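# Push the cabinet's bottom drawer shut with two arms

## Task

Close the cabinet's lowest drawer to at least 90% of full closure so that it stays at rest by itself. Then release it and withdraw the grippers. It does not count if the drawer only stays shut because the robot is holding it.

## Robot and tools

ROBOT. Two xArm6-style arms with parallel grippers, called left_arm and right_arm. Both are reported in one scene frame. Its origin is on the table top midway between the arms. +x points out over the table, +z points up, and left_arm sits on the +y side: base at (-0.025, +0.348, 0) m, while right_arm's base is at (+0.012, -0.344, 0) m. The names do not match sides of a camera image. Each gripper's fingers point along its own +z axis and close along its own y axis. The reported end-effector point lies between the closed finger pads, roughly 2 cm short of the fingertips. Printed hand positions can be off, especially when an arm is stretched far.

CAMERAS. cam_head_left, cam_head_right, cam_left_wrist and cam_right_wrist, each 896x504. Images arrive in that order.

THE 14-NUMBER ROW. Every motion command is a single flat list of 14 numbers covering both arms. Send all 14 even when only one arm should move. The order is left_arm dx, dy, dz, rx, ry, rz, opening, then right_arm in the same order. Each value lies in [-1, 1].
- dx, dy, dz, rx, ry, rz are an offset, not a pose. They are expressed in that gripper's own axes. They are measured from the gripper pose shown in the most recent result. Before any result in the scene has shown it, and for later calls within one reply, they are measured from where the robot is when the action begins. 1.0 equals 0.6 m of travel or 180 degrees. rx, ry, rz together form one rotation vector.
- opening is absolute: +1 is fully open (0.084 m) and -1 is closed.
All zeros does not mean hold still. It sends the arm back to the reference pose. To keep an arm in place, send the offset that returns it to its wanted pose in the first call of a reply, then zeros in later calls, with its desired opening every time.

execute_actions(actions, pictures). actions is a list holding at most one item, or empty.
- An empty list just returns the state.
- {"rows": [...], "steps": n} runs up to 15 control steps of 1/30 s each; the default is 15. Each row is used for one step, and the last row repeats if there are fewer rows than steps. Every row counts from the same reference pose, not from the row before it.
- {"steps": n} alone is a wait of up to 300 steps, counted from the previous result, so your thinking time is included.
pictures is a boolean; images come by default. A refused call moves nothing.

move(target, speed). target is one 14-number row as above, with the same offsets and reference. Each gripper travels a straight line toward its target. Both paths end together and last 0.5 to 10 s, and they are cut off at 10 s. speed is the top path speed in m/s, from 0.002 to 0.5, default 0.25; turning is capped at twice that in rad/s. Paths do not avoid obstacles or the other arm. Grippers lag, drift and can overshoot speed near full reach. Openings are sent at the start. The result adds a "move:" line: done, off_target, moving, held or fault, plus limits (paced = the sent pose was clipped; held = a safety check blocked steps, after which the arm may suddenly speed up). It also lists each gripper's distance from its target.

wait(seconds). Seconds are 0 to 10. Nothing new is sent; the robot goes on only toward its last clipped pose.

zoom_image(camera, region). region is [x0, y0, x1, y1] in pixels of that camera's latest image, with the origin at the top left, and at most 504x504.

read_manual(section). Returns licence text only ("licences").

finished_scene(scene). Give the current scene's number.

CONTROL FACTS. Each step, the commanded pose is clipped to within 70 mm and 16 degrees of the measured pose. Damped IK then favours position over orientation. A far target can need several actions, so read the result's pose and send the remainder. A "Hand target" line shows where the controller is heading. HELD marks steps whose command was not sent, and "pose unreachable" names the arm whose command the clearance check changed. Joints move at up to 3.14 rad/s. Joint ranges (rad): waist ±6.283, shoulder -2.059..2.094, elbow -3.927..0.192, forearm roll ±6.283, wrist pitch -1.693..3.142, wrist roll ±6.283. grip_measured is on the same scale as opening; commanding below it squeezes, with up to about 24 N per pad.

RESULT LINES. Each arm gets position (m), quat_wxyz and velocities. Joint torques are the full drive outputs, with offsets and noise, and are not zero in free air.

AVOID. Fast contact strikes harder, and aiming far past the contact point presses harder. So approach the drawer front slowly and push only a little past closed. Load limits (N m): waist 44, shoulder 44, elbow 26.4, forearm roll 26.4, wrist pitch 17.6, wrist roll 17.6. Reaching one triggers a TORQUE FAULT: the arm backs off, freezes for 10 s and drops the rest of the call. Sustained load heats motors; MOTOR HOT shows from 65 °C, and at 80 °C the arm is braked. Never let the arms collide or press on each other. Never knock anything off the table. Random brief tugs or pushes may occur. Finish by opening the gripper, retreating from the drawer, and checking that it stays closed before ending the scene.

Each tool is called after "Call:" in YAML: its name, and indented under it one key for each argument.

## Session

Call:
execute_actions:
  actions: []

Scene clock: 0.00 s of 3900.00 s.
left_arm: end_effector_position=(+0.5041, +0.2239, +0.1504) grip_measured=+1.00 end_effector_quat_wxyz=(+0.156, +0.578, +0.758, -0.258) end_effector_velocity=(+0.000, +0.001, +0.000) end_effector_angular_velocity=(-0.000, -0.001, +0.002) | right_arm: end_effector_position=(+0.2183, -0.5939, +0.2845) grip_measured=+1.00 end_effector_quat_wxyz=(-0.218, +0.973, -0.043, +0.062) end_effector_velocity=(+0.000, +0.000, -0.000) end_effector_angular_velocity=(+0.001, -0.000, -0.000)
Joint positions: left_arm=[-0.145  0.364 -1.308 -0.687  1.126 -1.478  0.084] | right_arm=[-1.166 -0.281 -1.01   0.312  1.629 -1.074  0.084]
Joint velocities: left_arm=[ 0.002 -0.    -0.001  0.     0.001 -0.    -0.   ] | right_arm=[-0.     0.     0.001  0.001 -0.     0.    -0.   ]
Joint torques (N m, as the arm reports them, + toward a larger angle): no reading
Motor temperatures (°C, as the motors report them): left_arm=[32 31 30 35 32 31] | right_arm=[30 31 28 30 29 33]
Hand target (left_arm): +0.504, +0.224, +0.150; +0.156, +0.578, +0.758, -0.258
Hand target (right_arm): +0.218, -0.594, +0.285; -0.218, +0.973, -0.043, +0.062

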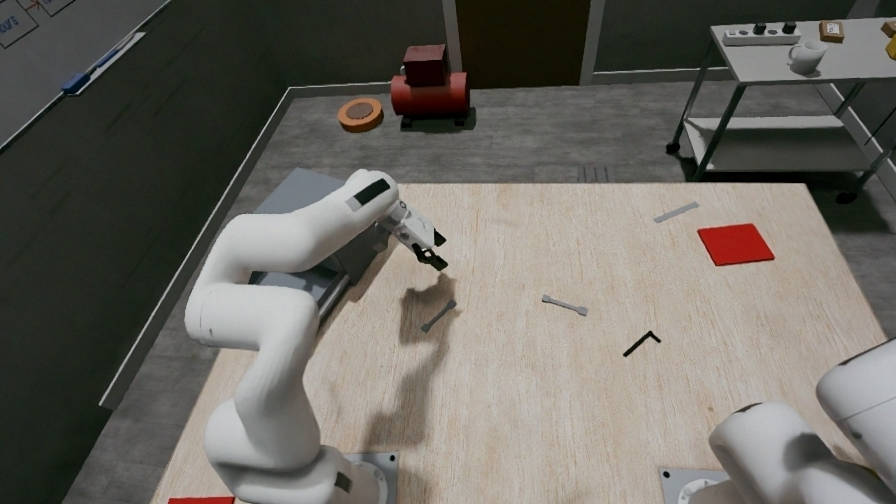

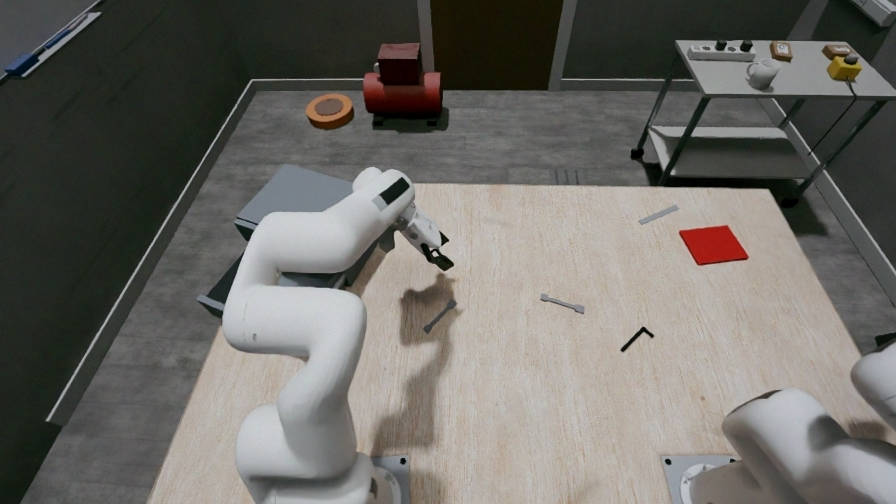

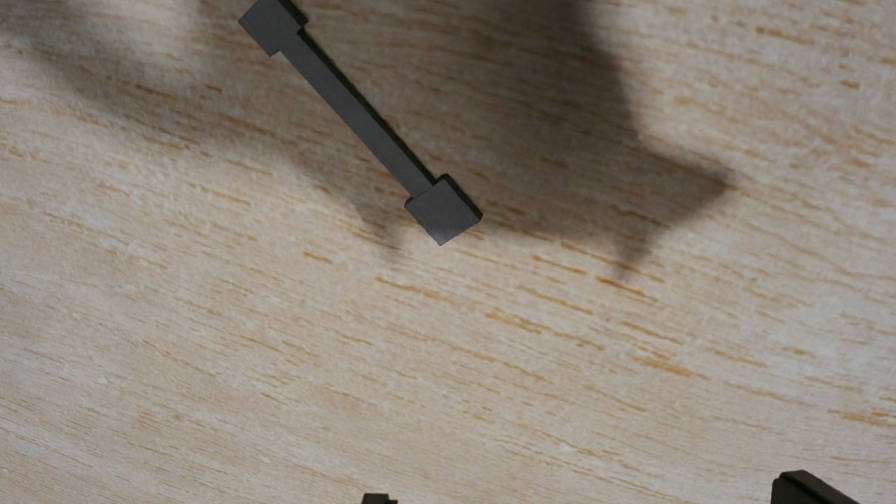

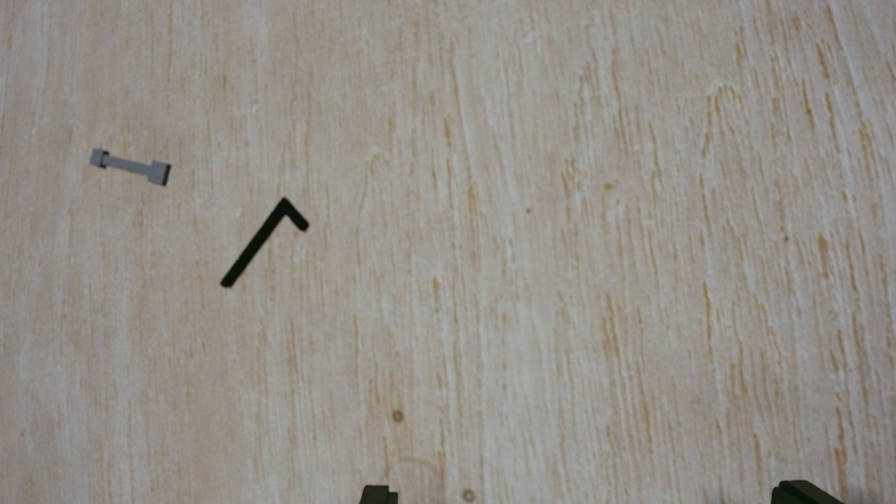

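Call:
zoom_image:
  camera: "cam_head_right"
  region: [150, 120, 500, 370]

Region (150, 120, 500, 370) of cam_head_right's 896x504 image, scaled by 1.440, with more detail than that image has; it fills the top 360 rows of this view, and the rest is white.

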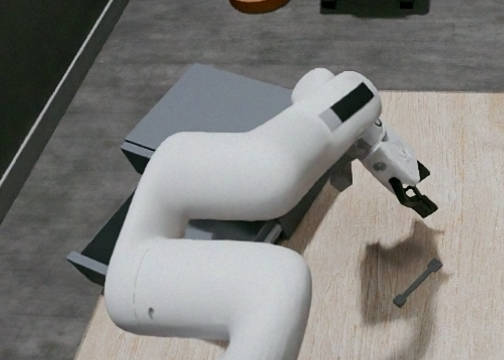

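Call:
move:
  target: [-0.285,-0.34,0.07,0,0,0,1, 0,0,0,0,0,0,1]

Scene clock: 16.33 s of 3900.00 s.
left_arm: end_effector_position=(+0.3553, +0.0236, +0.2517) grip_measured=+1.00 end_effector_quat_wxyz=(+0.157, +0.577, +0.758, -0.259) end_effector_velocity=(-0.001, -0.002, +0.002) end_effector_angular_velocity=(+0.001, -0.003, +0.001) | right_arm: end_effector_position=(+0.2183, -0.5939, +0.2845) grip_measured=+1.00 end_effector_quat_wxyz=(-0.218, +0.973, -0.043, +0.062) end_effector_velocity=(-0.000, -0.000, +0.000) end_effector_angular_velocity=(-0.001, +0.000, -0.000)
Joint positions: left_arm=[-0.639 -0.096 -0.97  -0.72   0.944 -1.935  0.084] | right_arm=[-1.166 -0.281 -1.01   0.312  1.629 -1.074  0.084]
Joint velocities: left_arm=[-0.006 -0.003 -0.002  0.003 -0.003 -0.009 -0.   ] | right_arm=[-0.    -0.001  0.    -0.001 -0.     0.     0.   ]
Joint torques (N m, as the arm reports them, + toward a larger angle): left_arm=[ -0.5  -20.4  -25.37  -0.24  -1.84   0.63] | right_arm=[ -0.02  -6.97 -12.08   0.92   0.34   0.55]
Motor temperatures (°C, as the motors report them): left_arm=[32 32 32 35 32 31] | right_arm=[30 31 30 30 29 33]
Hand target (left_arm): +0.355, +0.023, +0.252; +0.157, +0.578, +0.758, -0.259
Hand target (right_arm): +0.218, -0.594, +0.285; -0.218, +0.973, -0.043, +0.062
Off the commanded pose (left_arm): 0.001 m, 0 deg.
Off the commanded pose (right_arm): 0.000 m, 0 deg.
After step 90, 11.73 s passed at rest.
move: done

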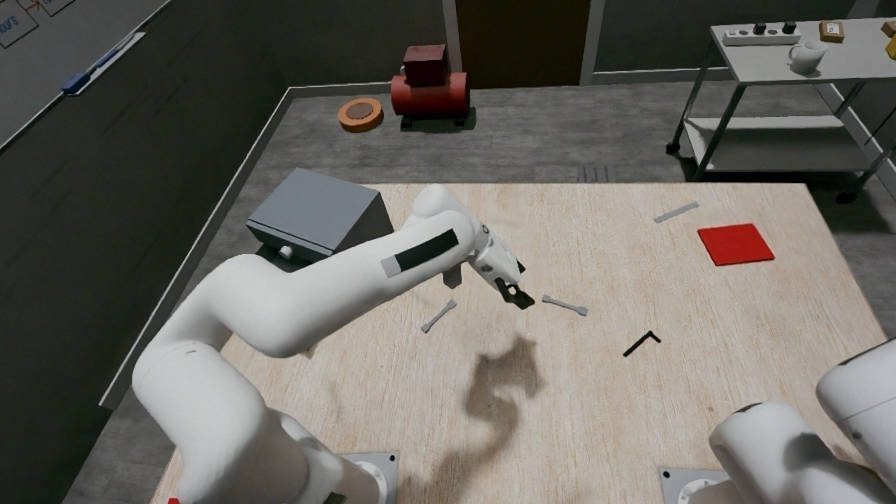

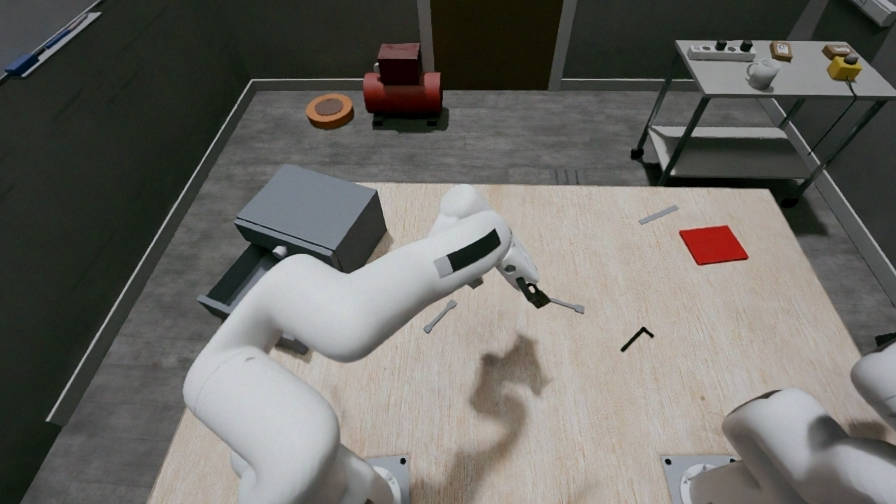

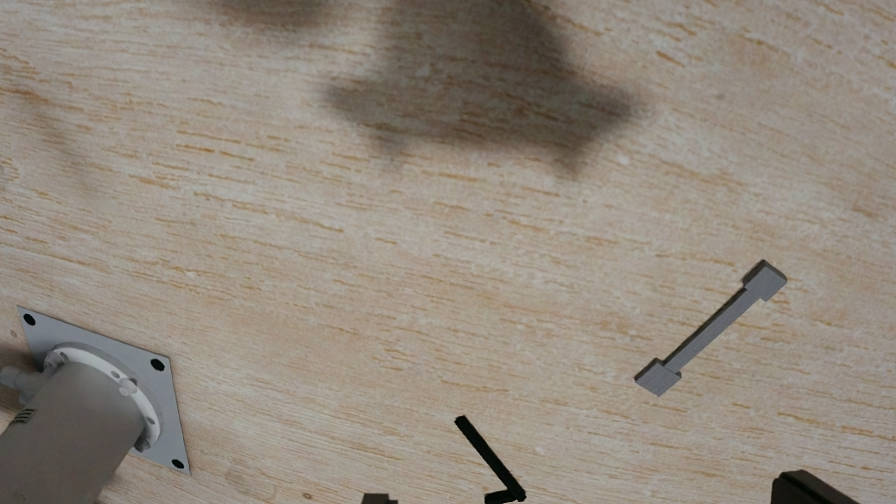

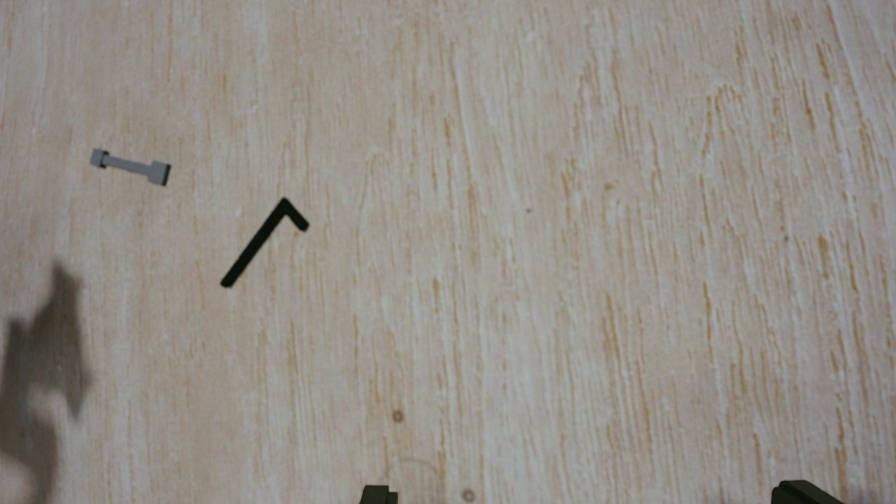

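Call:
move:
  target: [0.66,-0.107,-0.505,-0.295,-0.063,-0.323,-1, 0,0,0,0,0,0,1]

Scene clock: 40.67 s of 3900.00 s.
left_arm: end_effector_position=(+0.1990, +0.4998, +0.3000) grip_measured=-1.00 end_effector_quat_wxyz=(+0.313, -0.001, +0.950, +0.000) end_effector_velocity=(-0.000, +0.001, +0.000) end_effector_angular_velocity=(-0.002, -0.001, +0.003) | right_arm: end_effector_position=(+0.2183, -0.5939, +0.2845) grip_measured=+1.00 end_effector_quat_wxyz=(-0.218, +0.973, -0.043, +0.062) end_effector_velocity=(-0.000, +0.000, +0.000) end_effector_angular_velocity=(-0.001, -0.000, -0.001)
Joint positions: left_arm=[ 0.892 -1.217 -0.325 -0.572  1.238 -2.001  0.   ] | right_arm=[-1.166 -0.281 -1.01   0.312  1.629 -1.074  0.084]
Joint velocities: left_arm=[ 0.007  0.005 -0.002 -0.003  0.001  0.005  0.   ] | right_arm=[-0.001 -0.001  0.001 -0.     0.    -0.    -0.   ]
Joint torques (N m, as the arm reports them, + toward a larger angle): left_arm=[ -0.33   2.53 -25.62  -0.62  -2.33   0.81] | right_arm=[  0.05  -7.06 -12.04   0.97   0.34   0.48]
Motor temperatures (°C, as the motors report them): left_arm=[32 32 33 35 32 31] | right_arm=[30 31 31 30 29 33]
Hand target (left_arm): +0.199, +0.500, +0.300; +0.313, -0.002, +0.950, +0.000
Hand target (right_arm): +0.218, -0.594, +0.285; -0.218, +0.973, -0.043, +0.062
Off the commanded pose (left_arm): 0.001 m, 0 deg.
Off the commanded pose (right_arm): 0.000 m, 0 deg.
After step 90, 18.00 s passed at rest.
move: done

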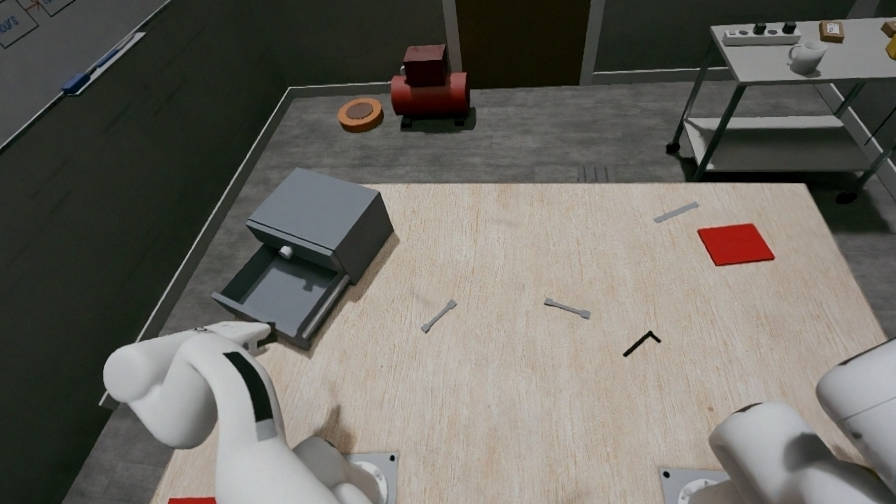

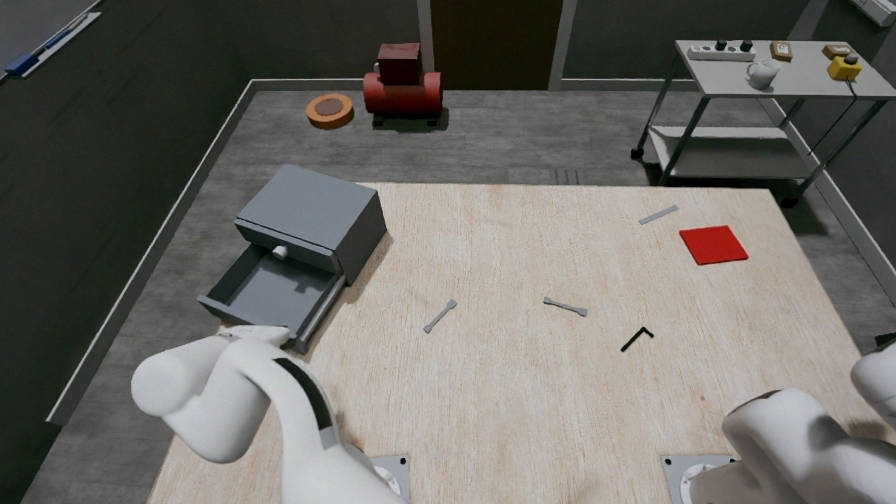

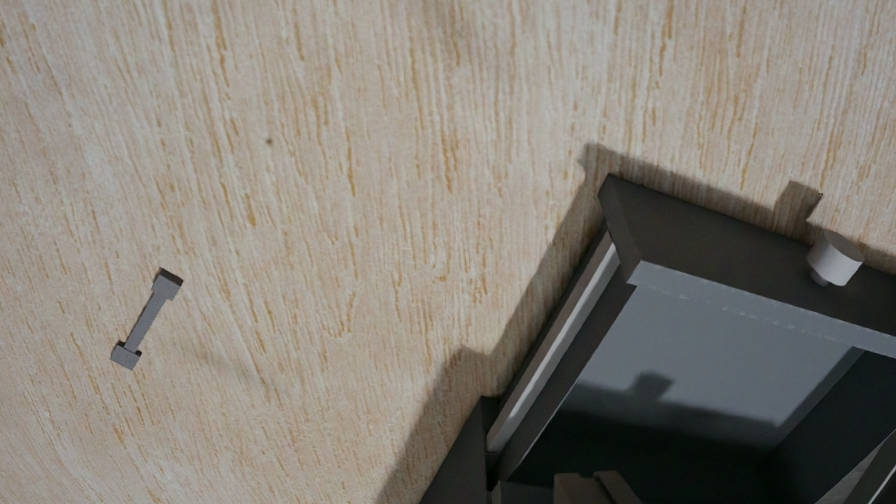

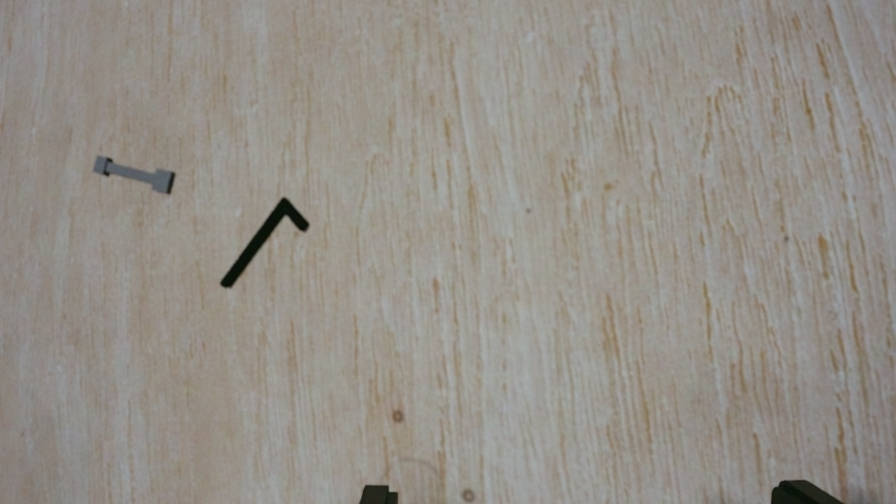

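Call:
move:
  target: [0.177,0.1,0.347,0,0,0,-1, 0,0,0,0,0,0,1]

Scene clock: 55.63 s of 3900.00 s.
left_arm: end_effector_position=(+0.2382, +0.5588, +0.0692) grip_measured=-1.00 end_effector_quat_wxyz=(+0.313, -0.000, +0.950, -0.001) end_effector_velocity=(+0.001, +0.000, -0.002) end_effector_angular_velocity=(+0.002, -0.009, -0.001) | right_arm: end_effector_position=(+0.2183, -0.5939, +0.2845) grip_measured=+1.00 end_effector_quat_wxyz=(-0.218, +0.973, -0.043, +0.062) end_effector_velocity=(+0.000, -0.000, +0.000) end_effector_angular_velocity=(-0.001, -0.001, -0.001)
Joint positions: left_arm=[ 0.644 -0.285 -0.235 -1.483  0.438 -0.987  0.   ] | right_arm=[-1.166 -0.281 -1.01   0.312  1.629 -1.074  0.084]
Joint velocities: left_arm=[ 0.001  0.014 -0.006 -0.034  0.003  0.037  0.   ] | right_arm=[-0.    -0.001 -0.     0.    -0.    -0.    -0.   ]
Joint torques (N m, as the arm reports them, + toward a larger angle): left_arm=[ -0.35 -10.88 -18.67   0.42  -1.12   0.66] | right_arm=[  0.    -7.2  -12.15   0.91   0.22   0.51]
Motor temperatures (°C, as the motors report them): left_arm=[32 31 33 35 32 31] | right_arm=[30 31 31 30 29 33]
Hand target (left_arm): +0.238, +0.559, +0.069; +0.313, -0.000, +0.950, -0.001
Hand target (right_arm): +0.218, -0.594, +0.285; -0.218, +0.973, -0.043, +0.062
Off the commanded pose (left_arm): 0.001 m, 0 deg.
Off the commanded pose (right_arm): 0.000 m, 0 deg.
After step 90, 10.00 s passed at rest.
move: done; limits=paced

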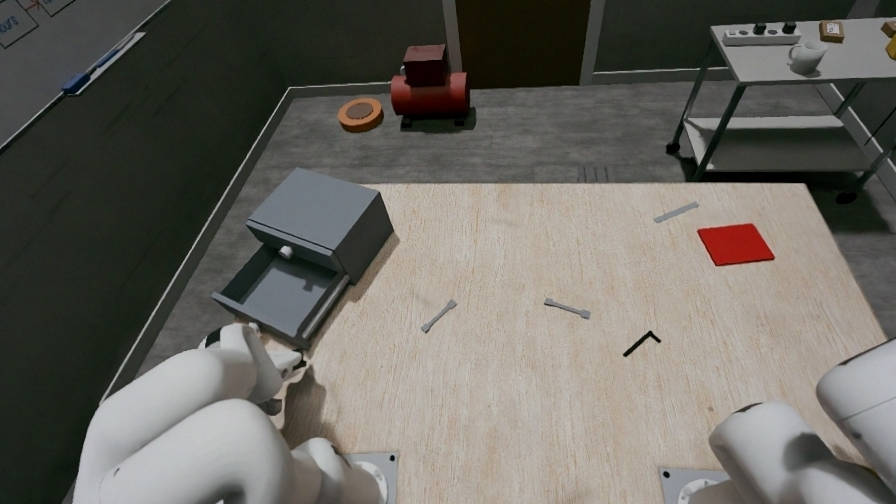

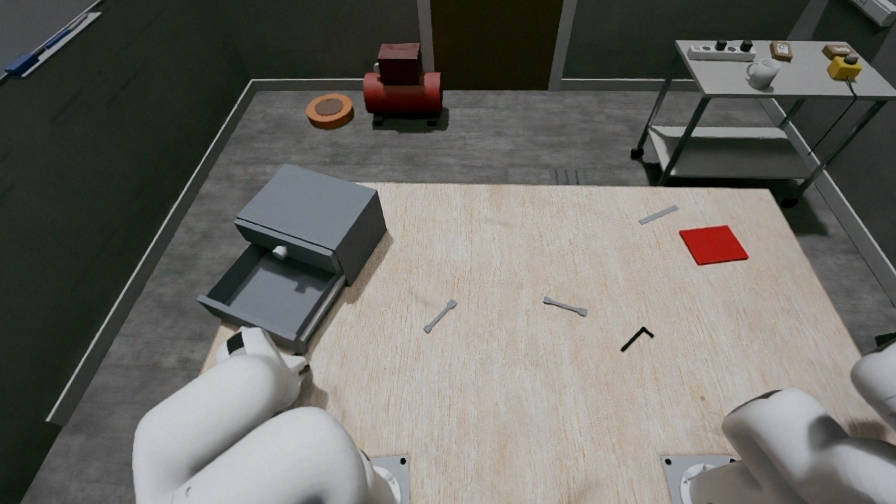

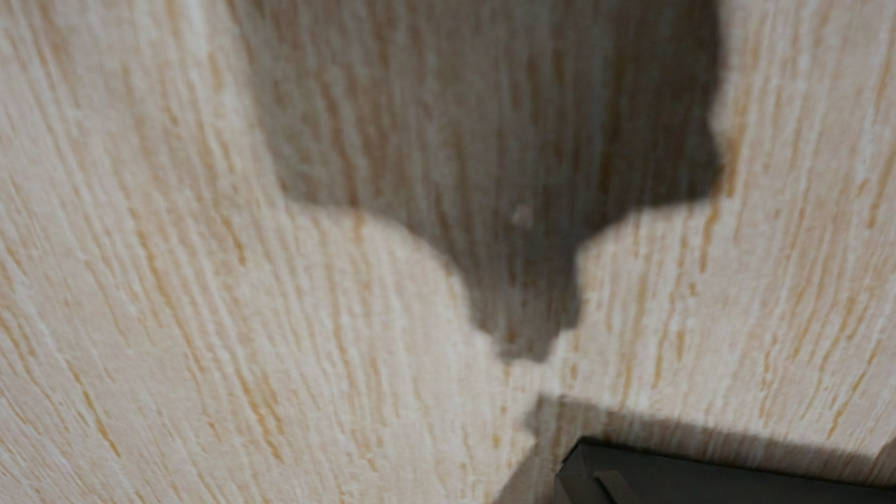

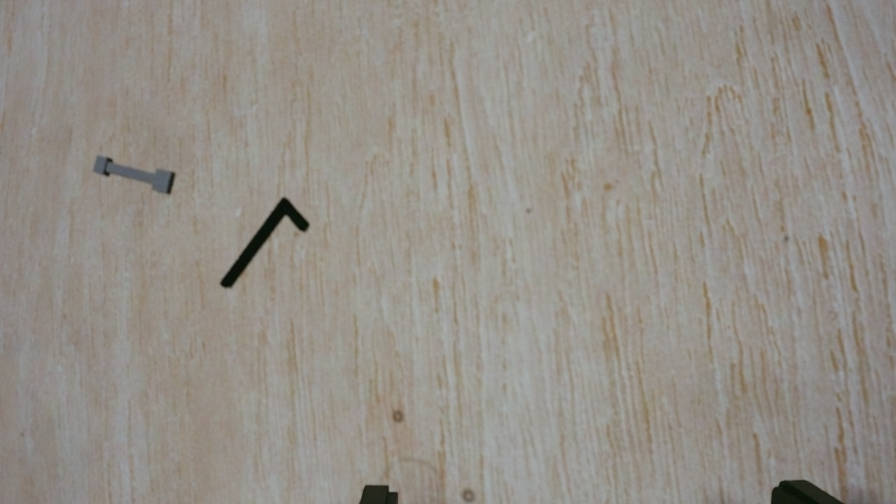

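Call:
move:
  target: [0,0.14,0,0,0,0,-1, 0,0,0,0,0,0,1]

Scene clock: 60.33 s of 3900.00 s.
left_arm: end_effector_position=(+0.2379, +0.6426, +0.0688) grip_measured=-1.00 end_effector_quat_wxyz=(+0.313, -0.000, +0.950, -0.001) end_effector_velocity=(+0.000, +0.002, +0.000) end_effector_angular_velocity=(+0.000, -0.000, +0.000) | right_arm: end_effector_position=(+0.2183, -0.5939, +0.2845) grip_measured=+1.00 end_effector_quat_wxyz=(-0.218, +0.973, -0.043, +0.062) end_effector_velocity=(-0.000, +0.000, -0.001) end_effector_angular_velocity=(+0.002, +0.002, -0.001)
Joint positions: left_arm=[ 0.86  -0.058 -0.469 -1.318  0.545 -0.963  0.   ] | right_arm=[-1.166 -0.281 -1.01   0.312  1.629 -1.074  0.084]
Joint velocities: left_arm=[ 0.003  0.006 -0.006  0.002  0.002  0.     0.   ] | right_arm=[ 0.     0.001  0.001 -0.     0.     0.002 -0.   ]
Joint torques (N m, as the arm reports them, + toward a larger angle): left_arm=[ -0.26 -16.11 -19.     0.24  -1.15   0.72] | right_arm=[ -0.14  -7.03 -11.99   1.04   0.32   0.56]
Motor temperatures (°C, as the motors report them): left_arm=[32 31 33 35 32 31] | right_arm=[30 31 31 30 29 33]
Hand target (left_arm): +0.238, +0.643, +0.069; +0.313, -0.000, +0.950, -0.001
Hand target (right_arm): +0.218, -0.594, +0.285; -0.218, +0.973, -0.043, +0.062
Off the commanded pose (left_arm): 0.000 m, 0 deg.
Off the commanded pose (right_arm): 0.000 m, 0 deg.
After step 90, 0.73 s passed at rest.
move: done

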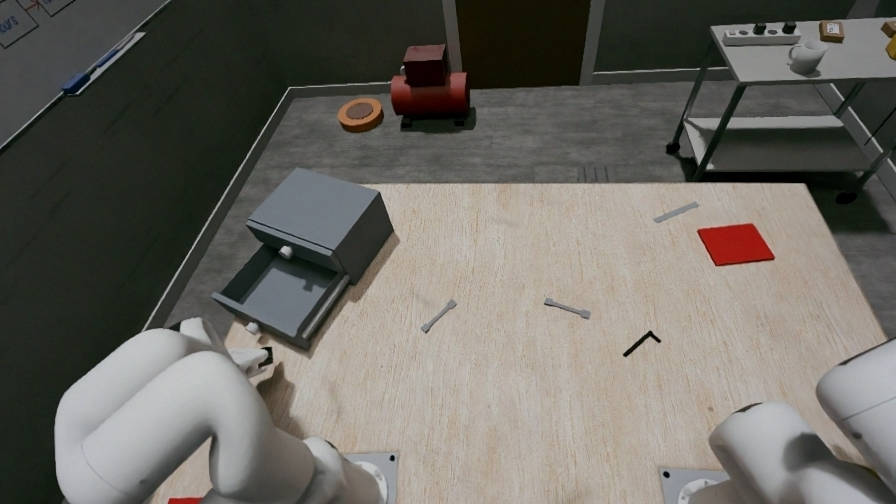

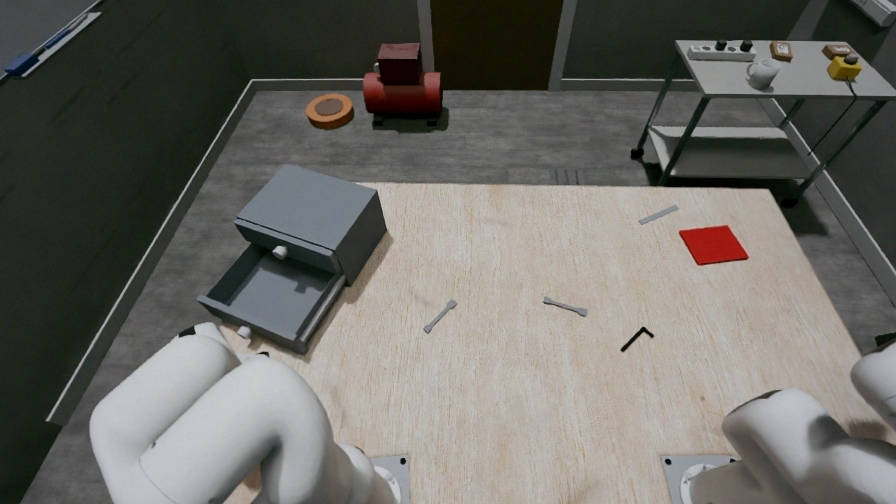

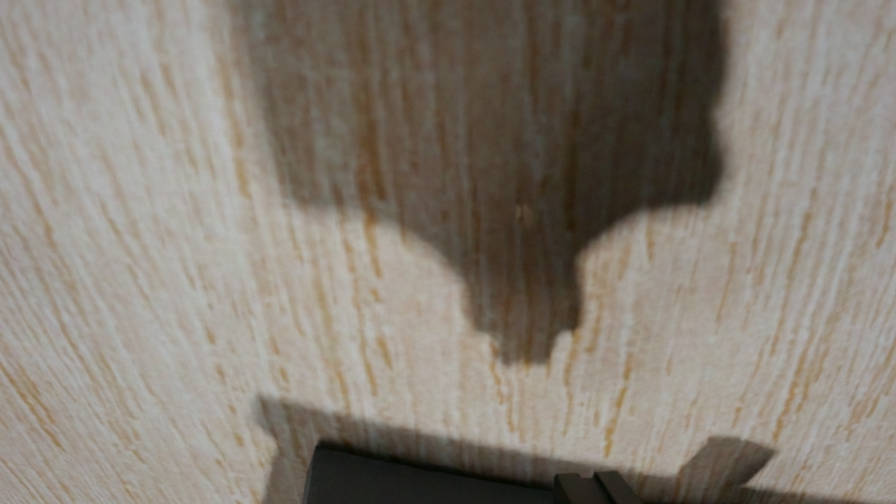

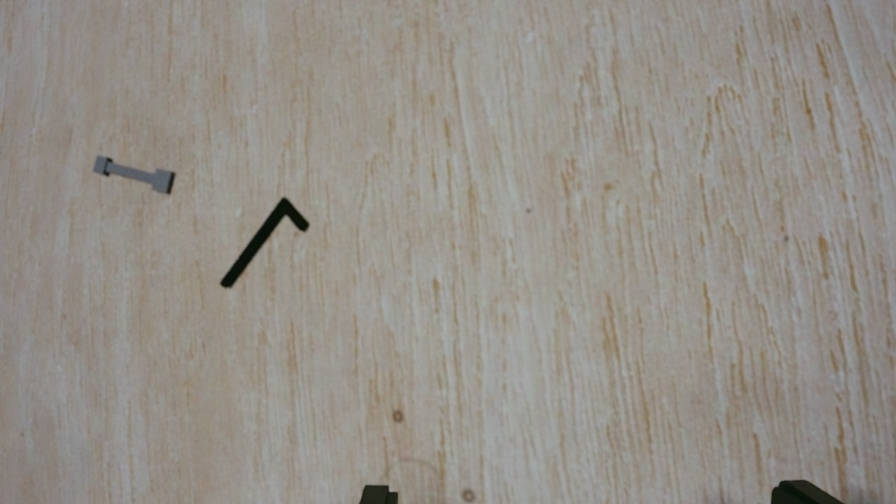

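Call:
move:
  target: [-0.4,-0.13,0.3,0,0,0,-1, 0,0,0,0,0,0,1]
  speed: 0.08

Scene clock: 77.17 s of 3900.00 s.
left_arm: end_effector_position=(+0.4577, +0.5749, +0.0368) grip_measured=-1.00 end_effector_quat_wxyz=(+0.276, -0.017, +0.961, -0.001) end_effector_velocity=(-0.000, +0.000, -0.001) end_effector_angular_velocity=(-0.000, +0.001, +0.001) | right_arm: end_effector_position=(+0.2183, -0.5939, +0.2845) grip_measured=+1.00 end_effector_quat_wxyz=(-0.218, +0.973, -0.043, +0.062) end_effector_velocity=(-0.000, -0.000, +0.000) end_effector_angular_velocity=(-0.001, -0.000, +0.001)
Joint positions: left_arm=[ 0.249  0.37  -0.913 -1.49   0.199 -1.349  0.   ] | right_arm=[-1.166 -0.281 -1.01   0.312  1.629 -1.074  0.084]
Joint velocities: left_arm=[ 0.     0.001 -0.    -0.    -0.    -0.     0.   ] | right_arm=[-0.     0.    -0.001 -0.     0.001 -0.001  0.   ]
Joint torques (N m, as the arm reports them, + toward a larger angle): left_arm=[ -0.6  -26.2  -19.09   0.8   -1.67   0.75] | right_arm=[ -0.02  -7.05 -11.98   0.93   0.27   0.45]
Motor temperatures (°C, as the motors report them): left_arm=[32 32 33 35 32 31] | right_arm=[30 31 31 30 29 33]
Hand target (left_arm): +0.458, +0.575, +0.037; +0.276, -0.017, +0.961, -0.001
Hand target (right_arm): +0.218, -0.594, +0.285; -0.218, +0.973, -0.043, +0.062
Off the commanded pose (left_arm): 0.086 m, 5 deg.
Off the commanded pose (right_arm): 0.000 m, 0 deg.
TORQUE FAULT: the external load on joint 3 (elbow) of the left arm reached its load limit, and that arm stopped for 10 seconds. A torque fault stops only its own arm. That arm's remaining commands of this call were not run. Joint 3 (elbow) of that arm moved back by up to 3 degrees. That arm holds there, with its grip as last carried out, and accepts commands again: back off and push less far. That arm stops again, at the same cost, whenever a joint's load reaches its limit.
After step 90, 0.27 s passed at rest.
move: fault (left_arm); limits=paced

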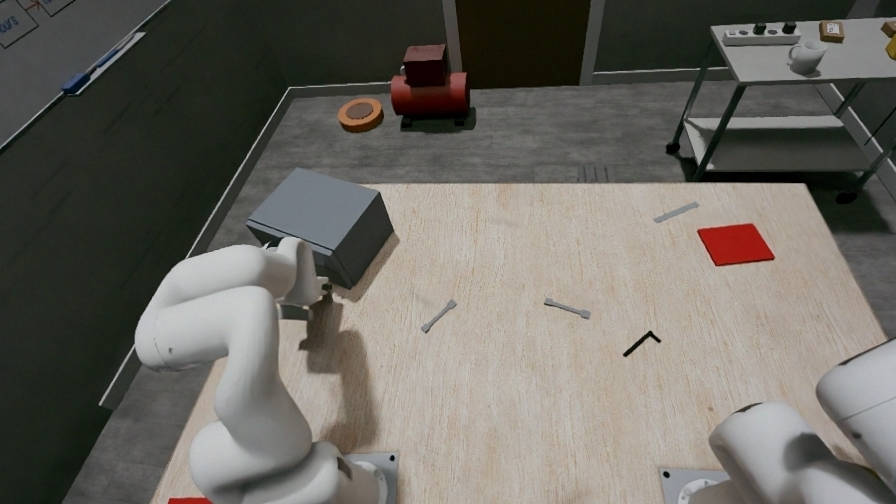

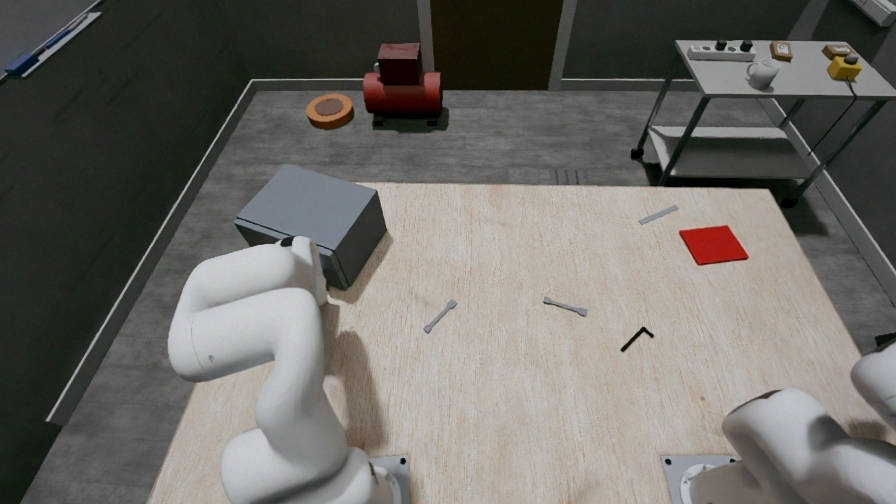

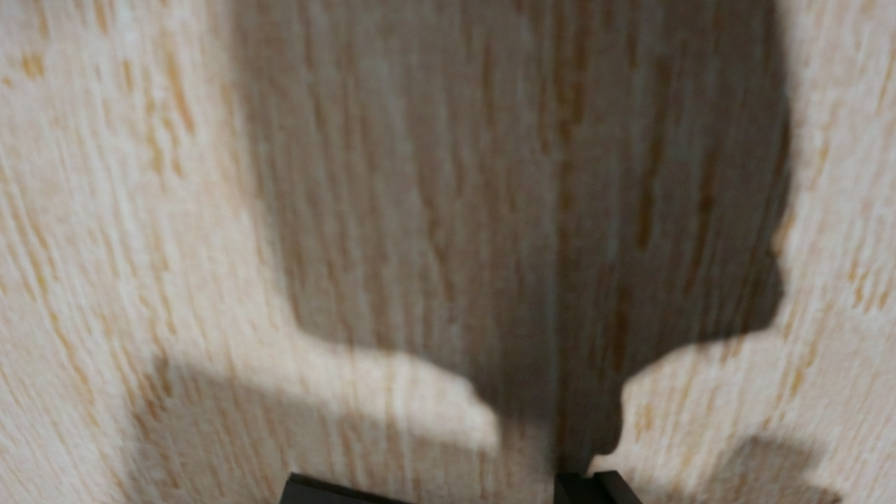

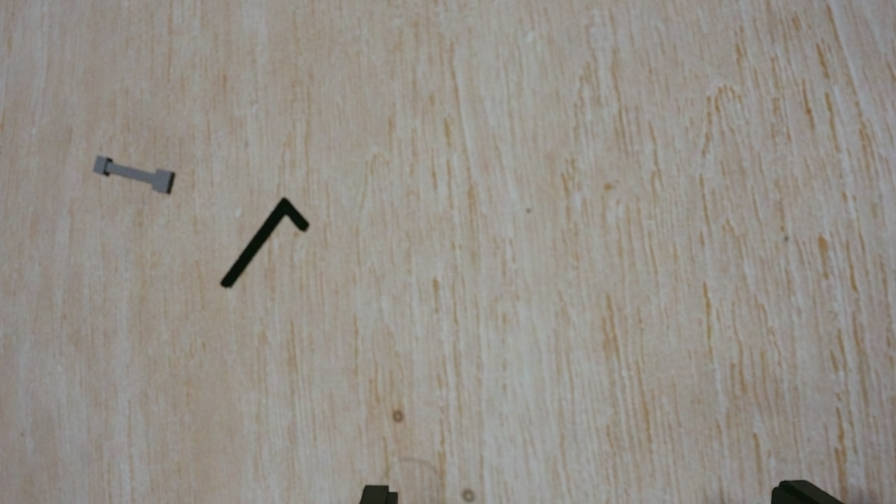

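The drawer appears shut; backing away.

Call:
move:
  target: [0,-0.1,-0.35,0,0,0,-1, 0,0,0,0,0,0,1]

Scene clock: 81.90 s of 3900.00 s.
left_arm: end_effector_position=(+0.3482, +0.5138, +0.2156) grip_measured=-1.00 end_effector_quat_wxyz=(+0.276, -0.017, +0.961, -0.001) end_effector_velocity=(+0.000, -0.001, +0.003) end_effector_angular_velocity=(+0.003, +0.004, +0.001) | right_arm: end_effector_position=(+0.2183, -0.5939, +0.2845) grip_measured=+1.00 end_effector_quat_wxyz=(-0.218, +0.973, -0.043, +0.062) end_effector_velocity=(+0.000, -0.000, -0.000) end_effector_angular_velocity=(-0.000, -0.000, -0.002)
Joint positions: left_arm=[ 0.341 -0.532 -0.417 -0.528  0.498 -2.283  0.   ] | right_arm=[-1.166 -0.281 -1.01   0.312  1.629 -1.074  0.084]
Joint velocities: left_arm=[-0.001 -0.005 -0.004  0.02   0.008 -0.021  0.   ] | right_arm=[-0.     0.     0.     0.001 -0.001  0.002  0.   ]
Joint torques (N m, as the arm reports them, + toward a larger angle): left_arm=[ -0.41  -9.6  -25.17   0.18  -2.6    0.72] | right_arm=[ -0.06  -6.96 -12.     0.95   0.31   0.55]
Motor temperatures (°C, as the motors report them): left_arm=[32 32 33 35 32 31] | right_arm=[30 31 31 30 29 33]
Hand target (left_arm): +0.348, +0.514, +0.216; +0.277, -0.017, +0.961, -0.001
Hand target (right_arm): +0.218, -0.594, +0.285; -0.218, +0.973, -0.043, +0.062
Off the commanded pose (left_arm): 0.000 m, 0 deg.
Off the commanded pose (right_arm): 0.000 m, 0 deg.
After step 90, 0.13 s passed at rest.
move: done

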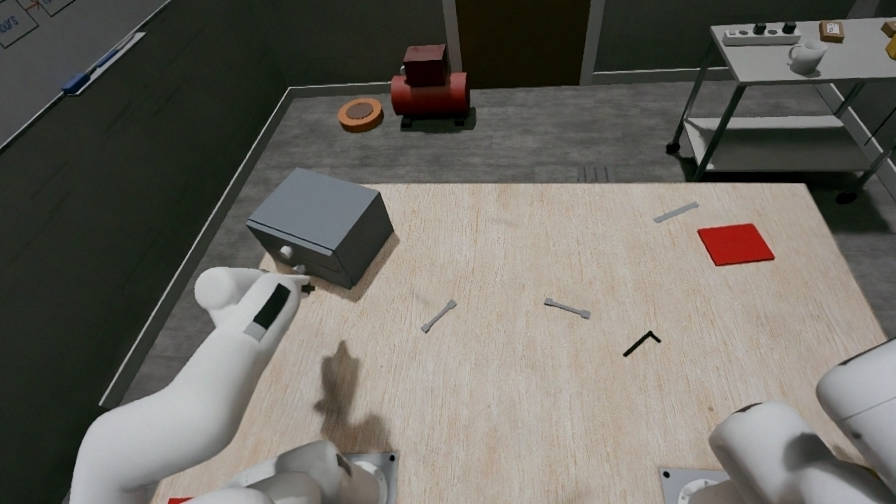

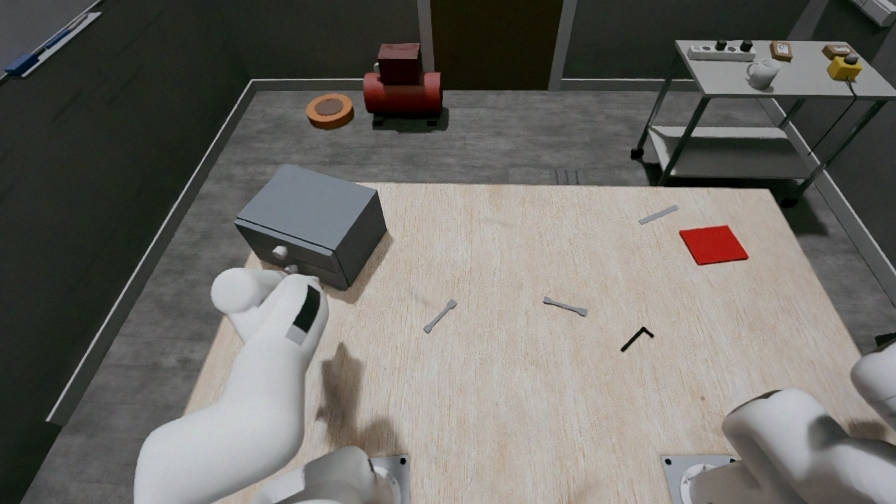

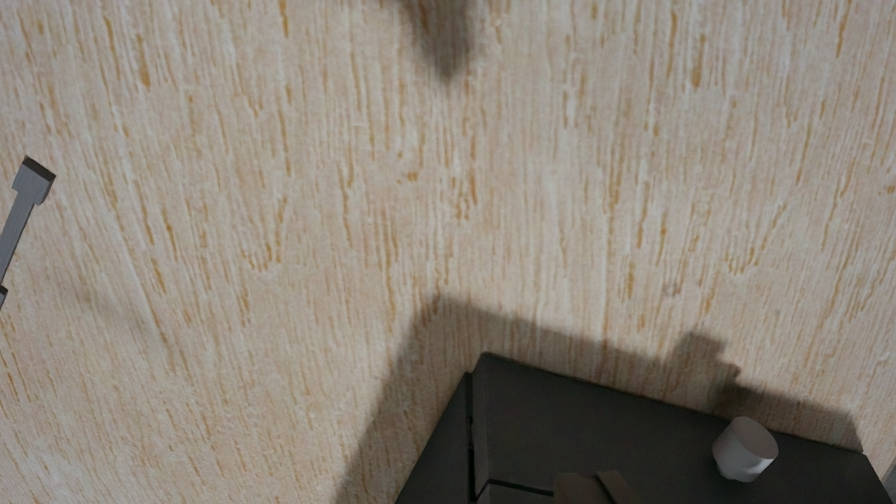

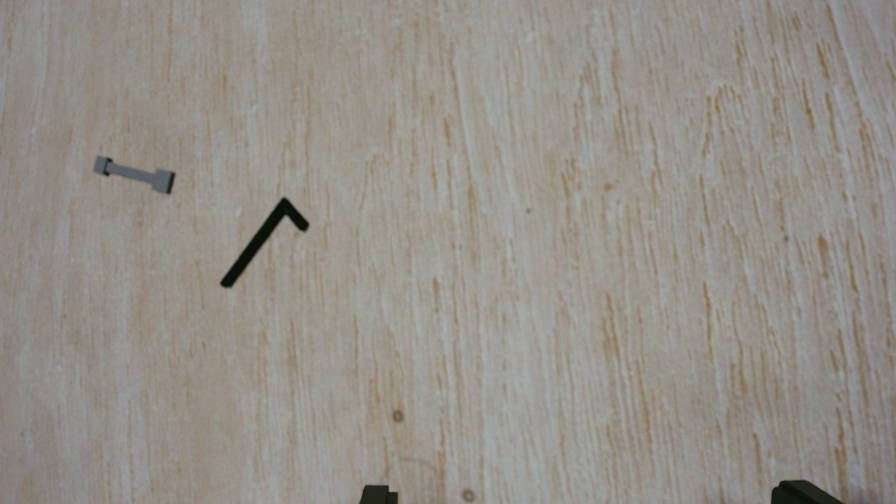

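Closed.

Call:
finished_scene:
  scene: 1

The scene is finished: the task was done.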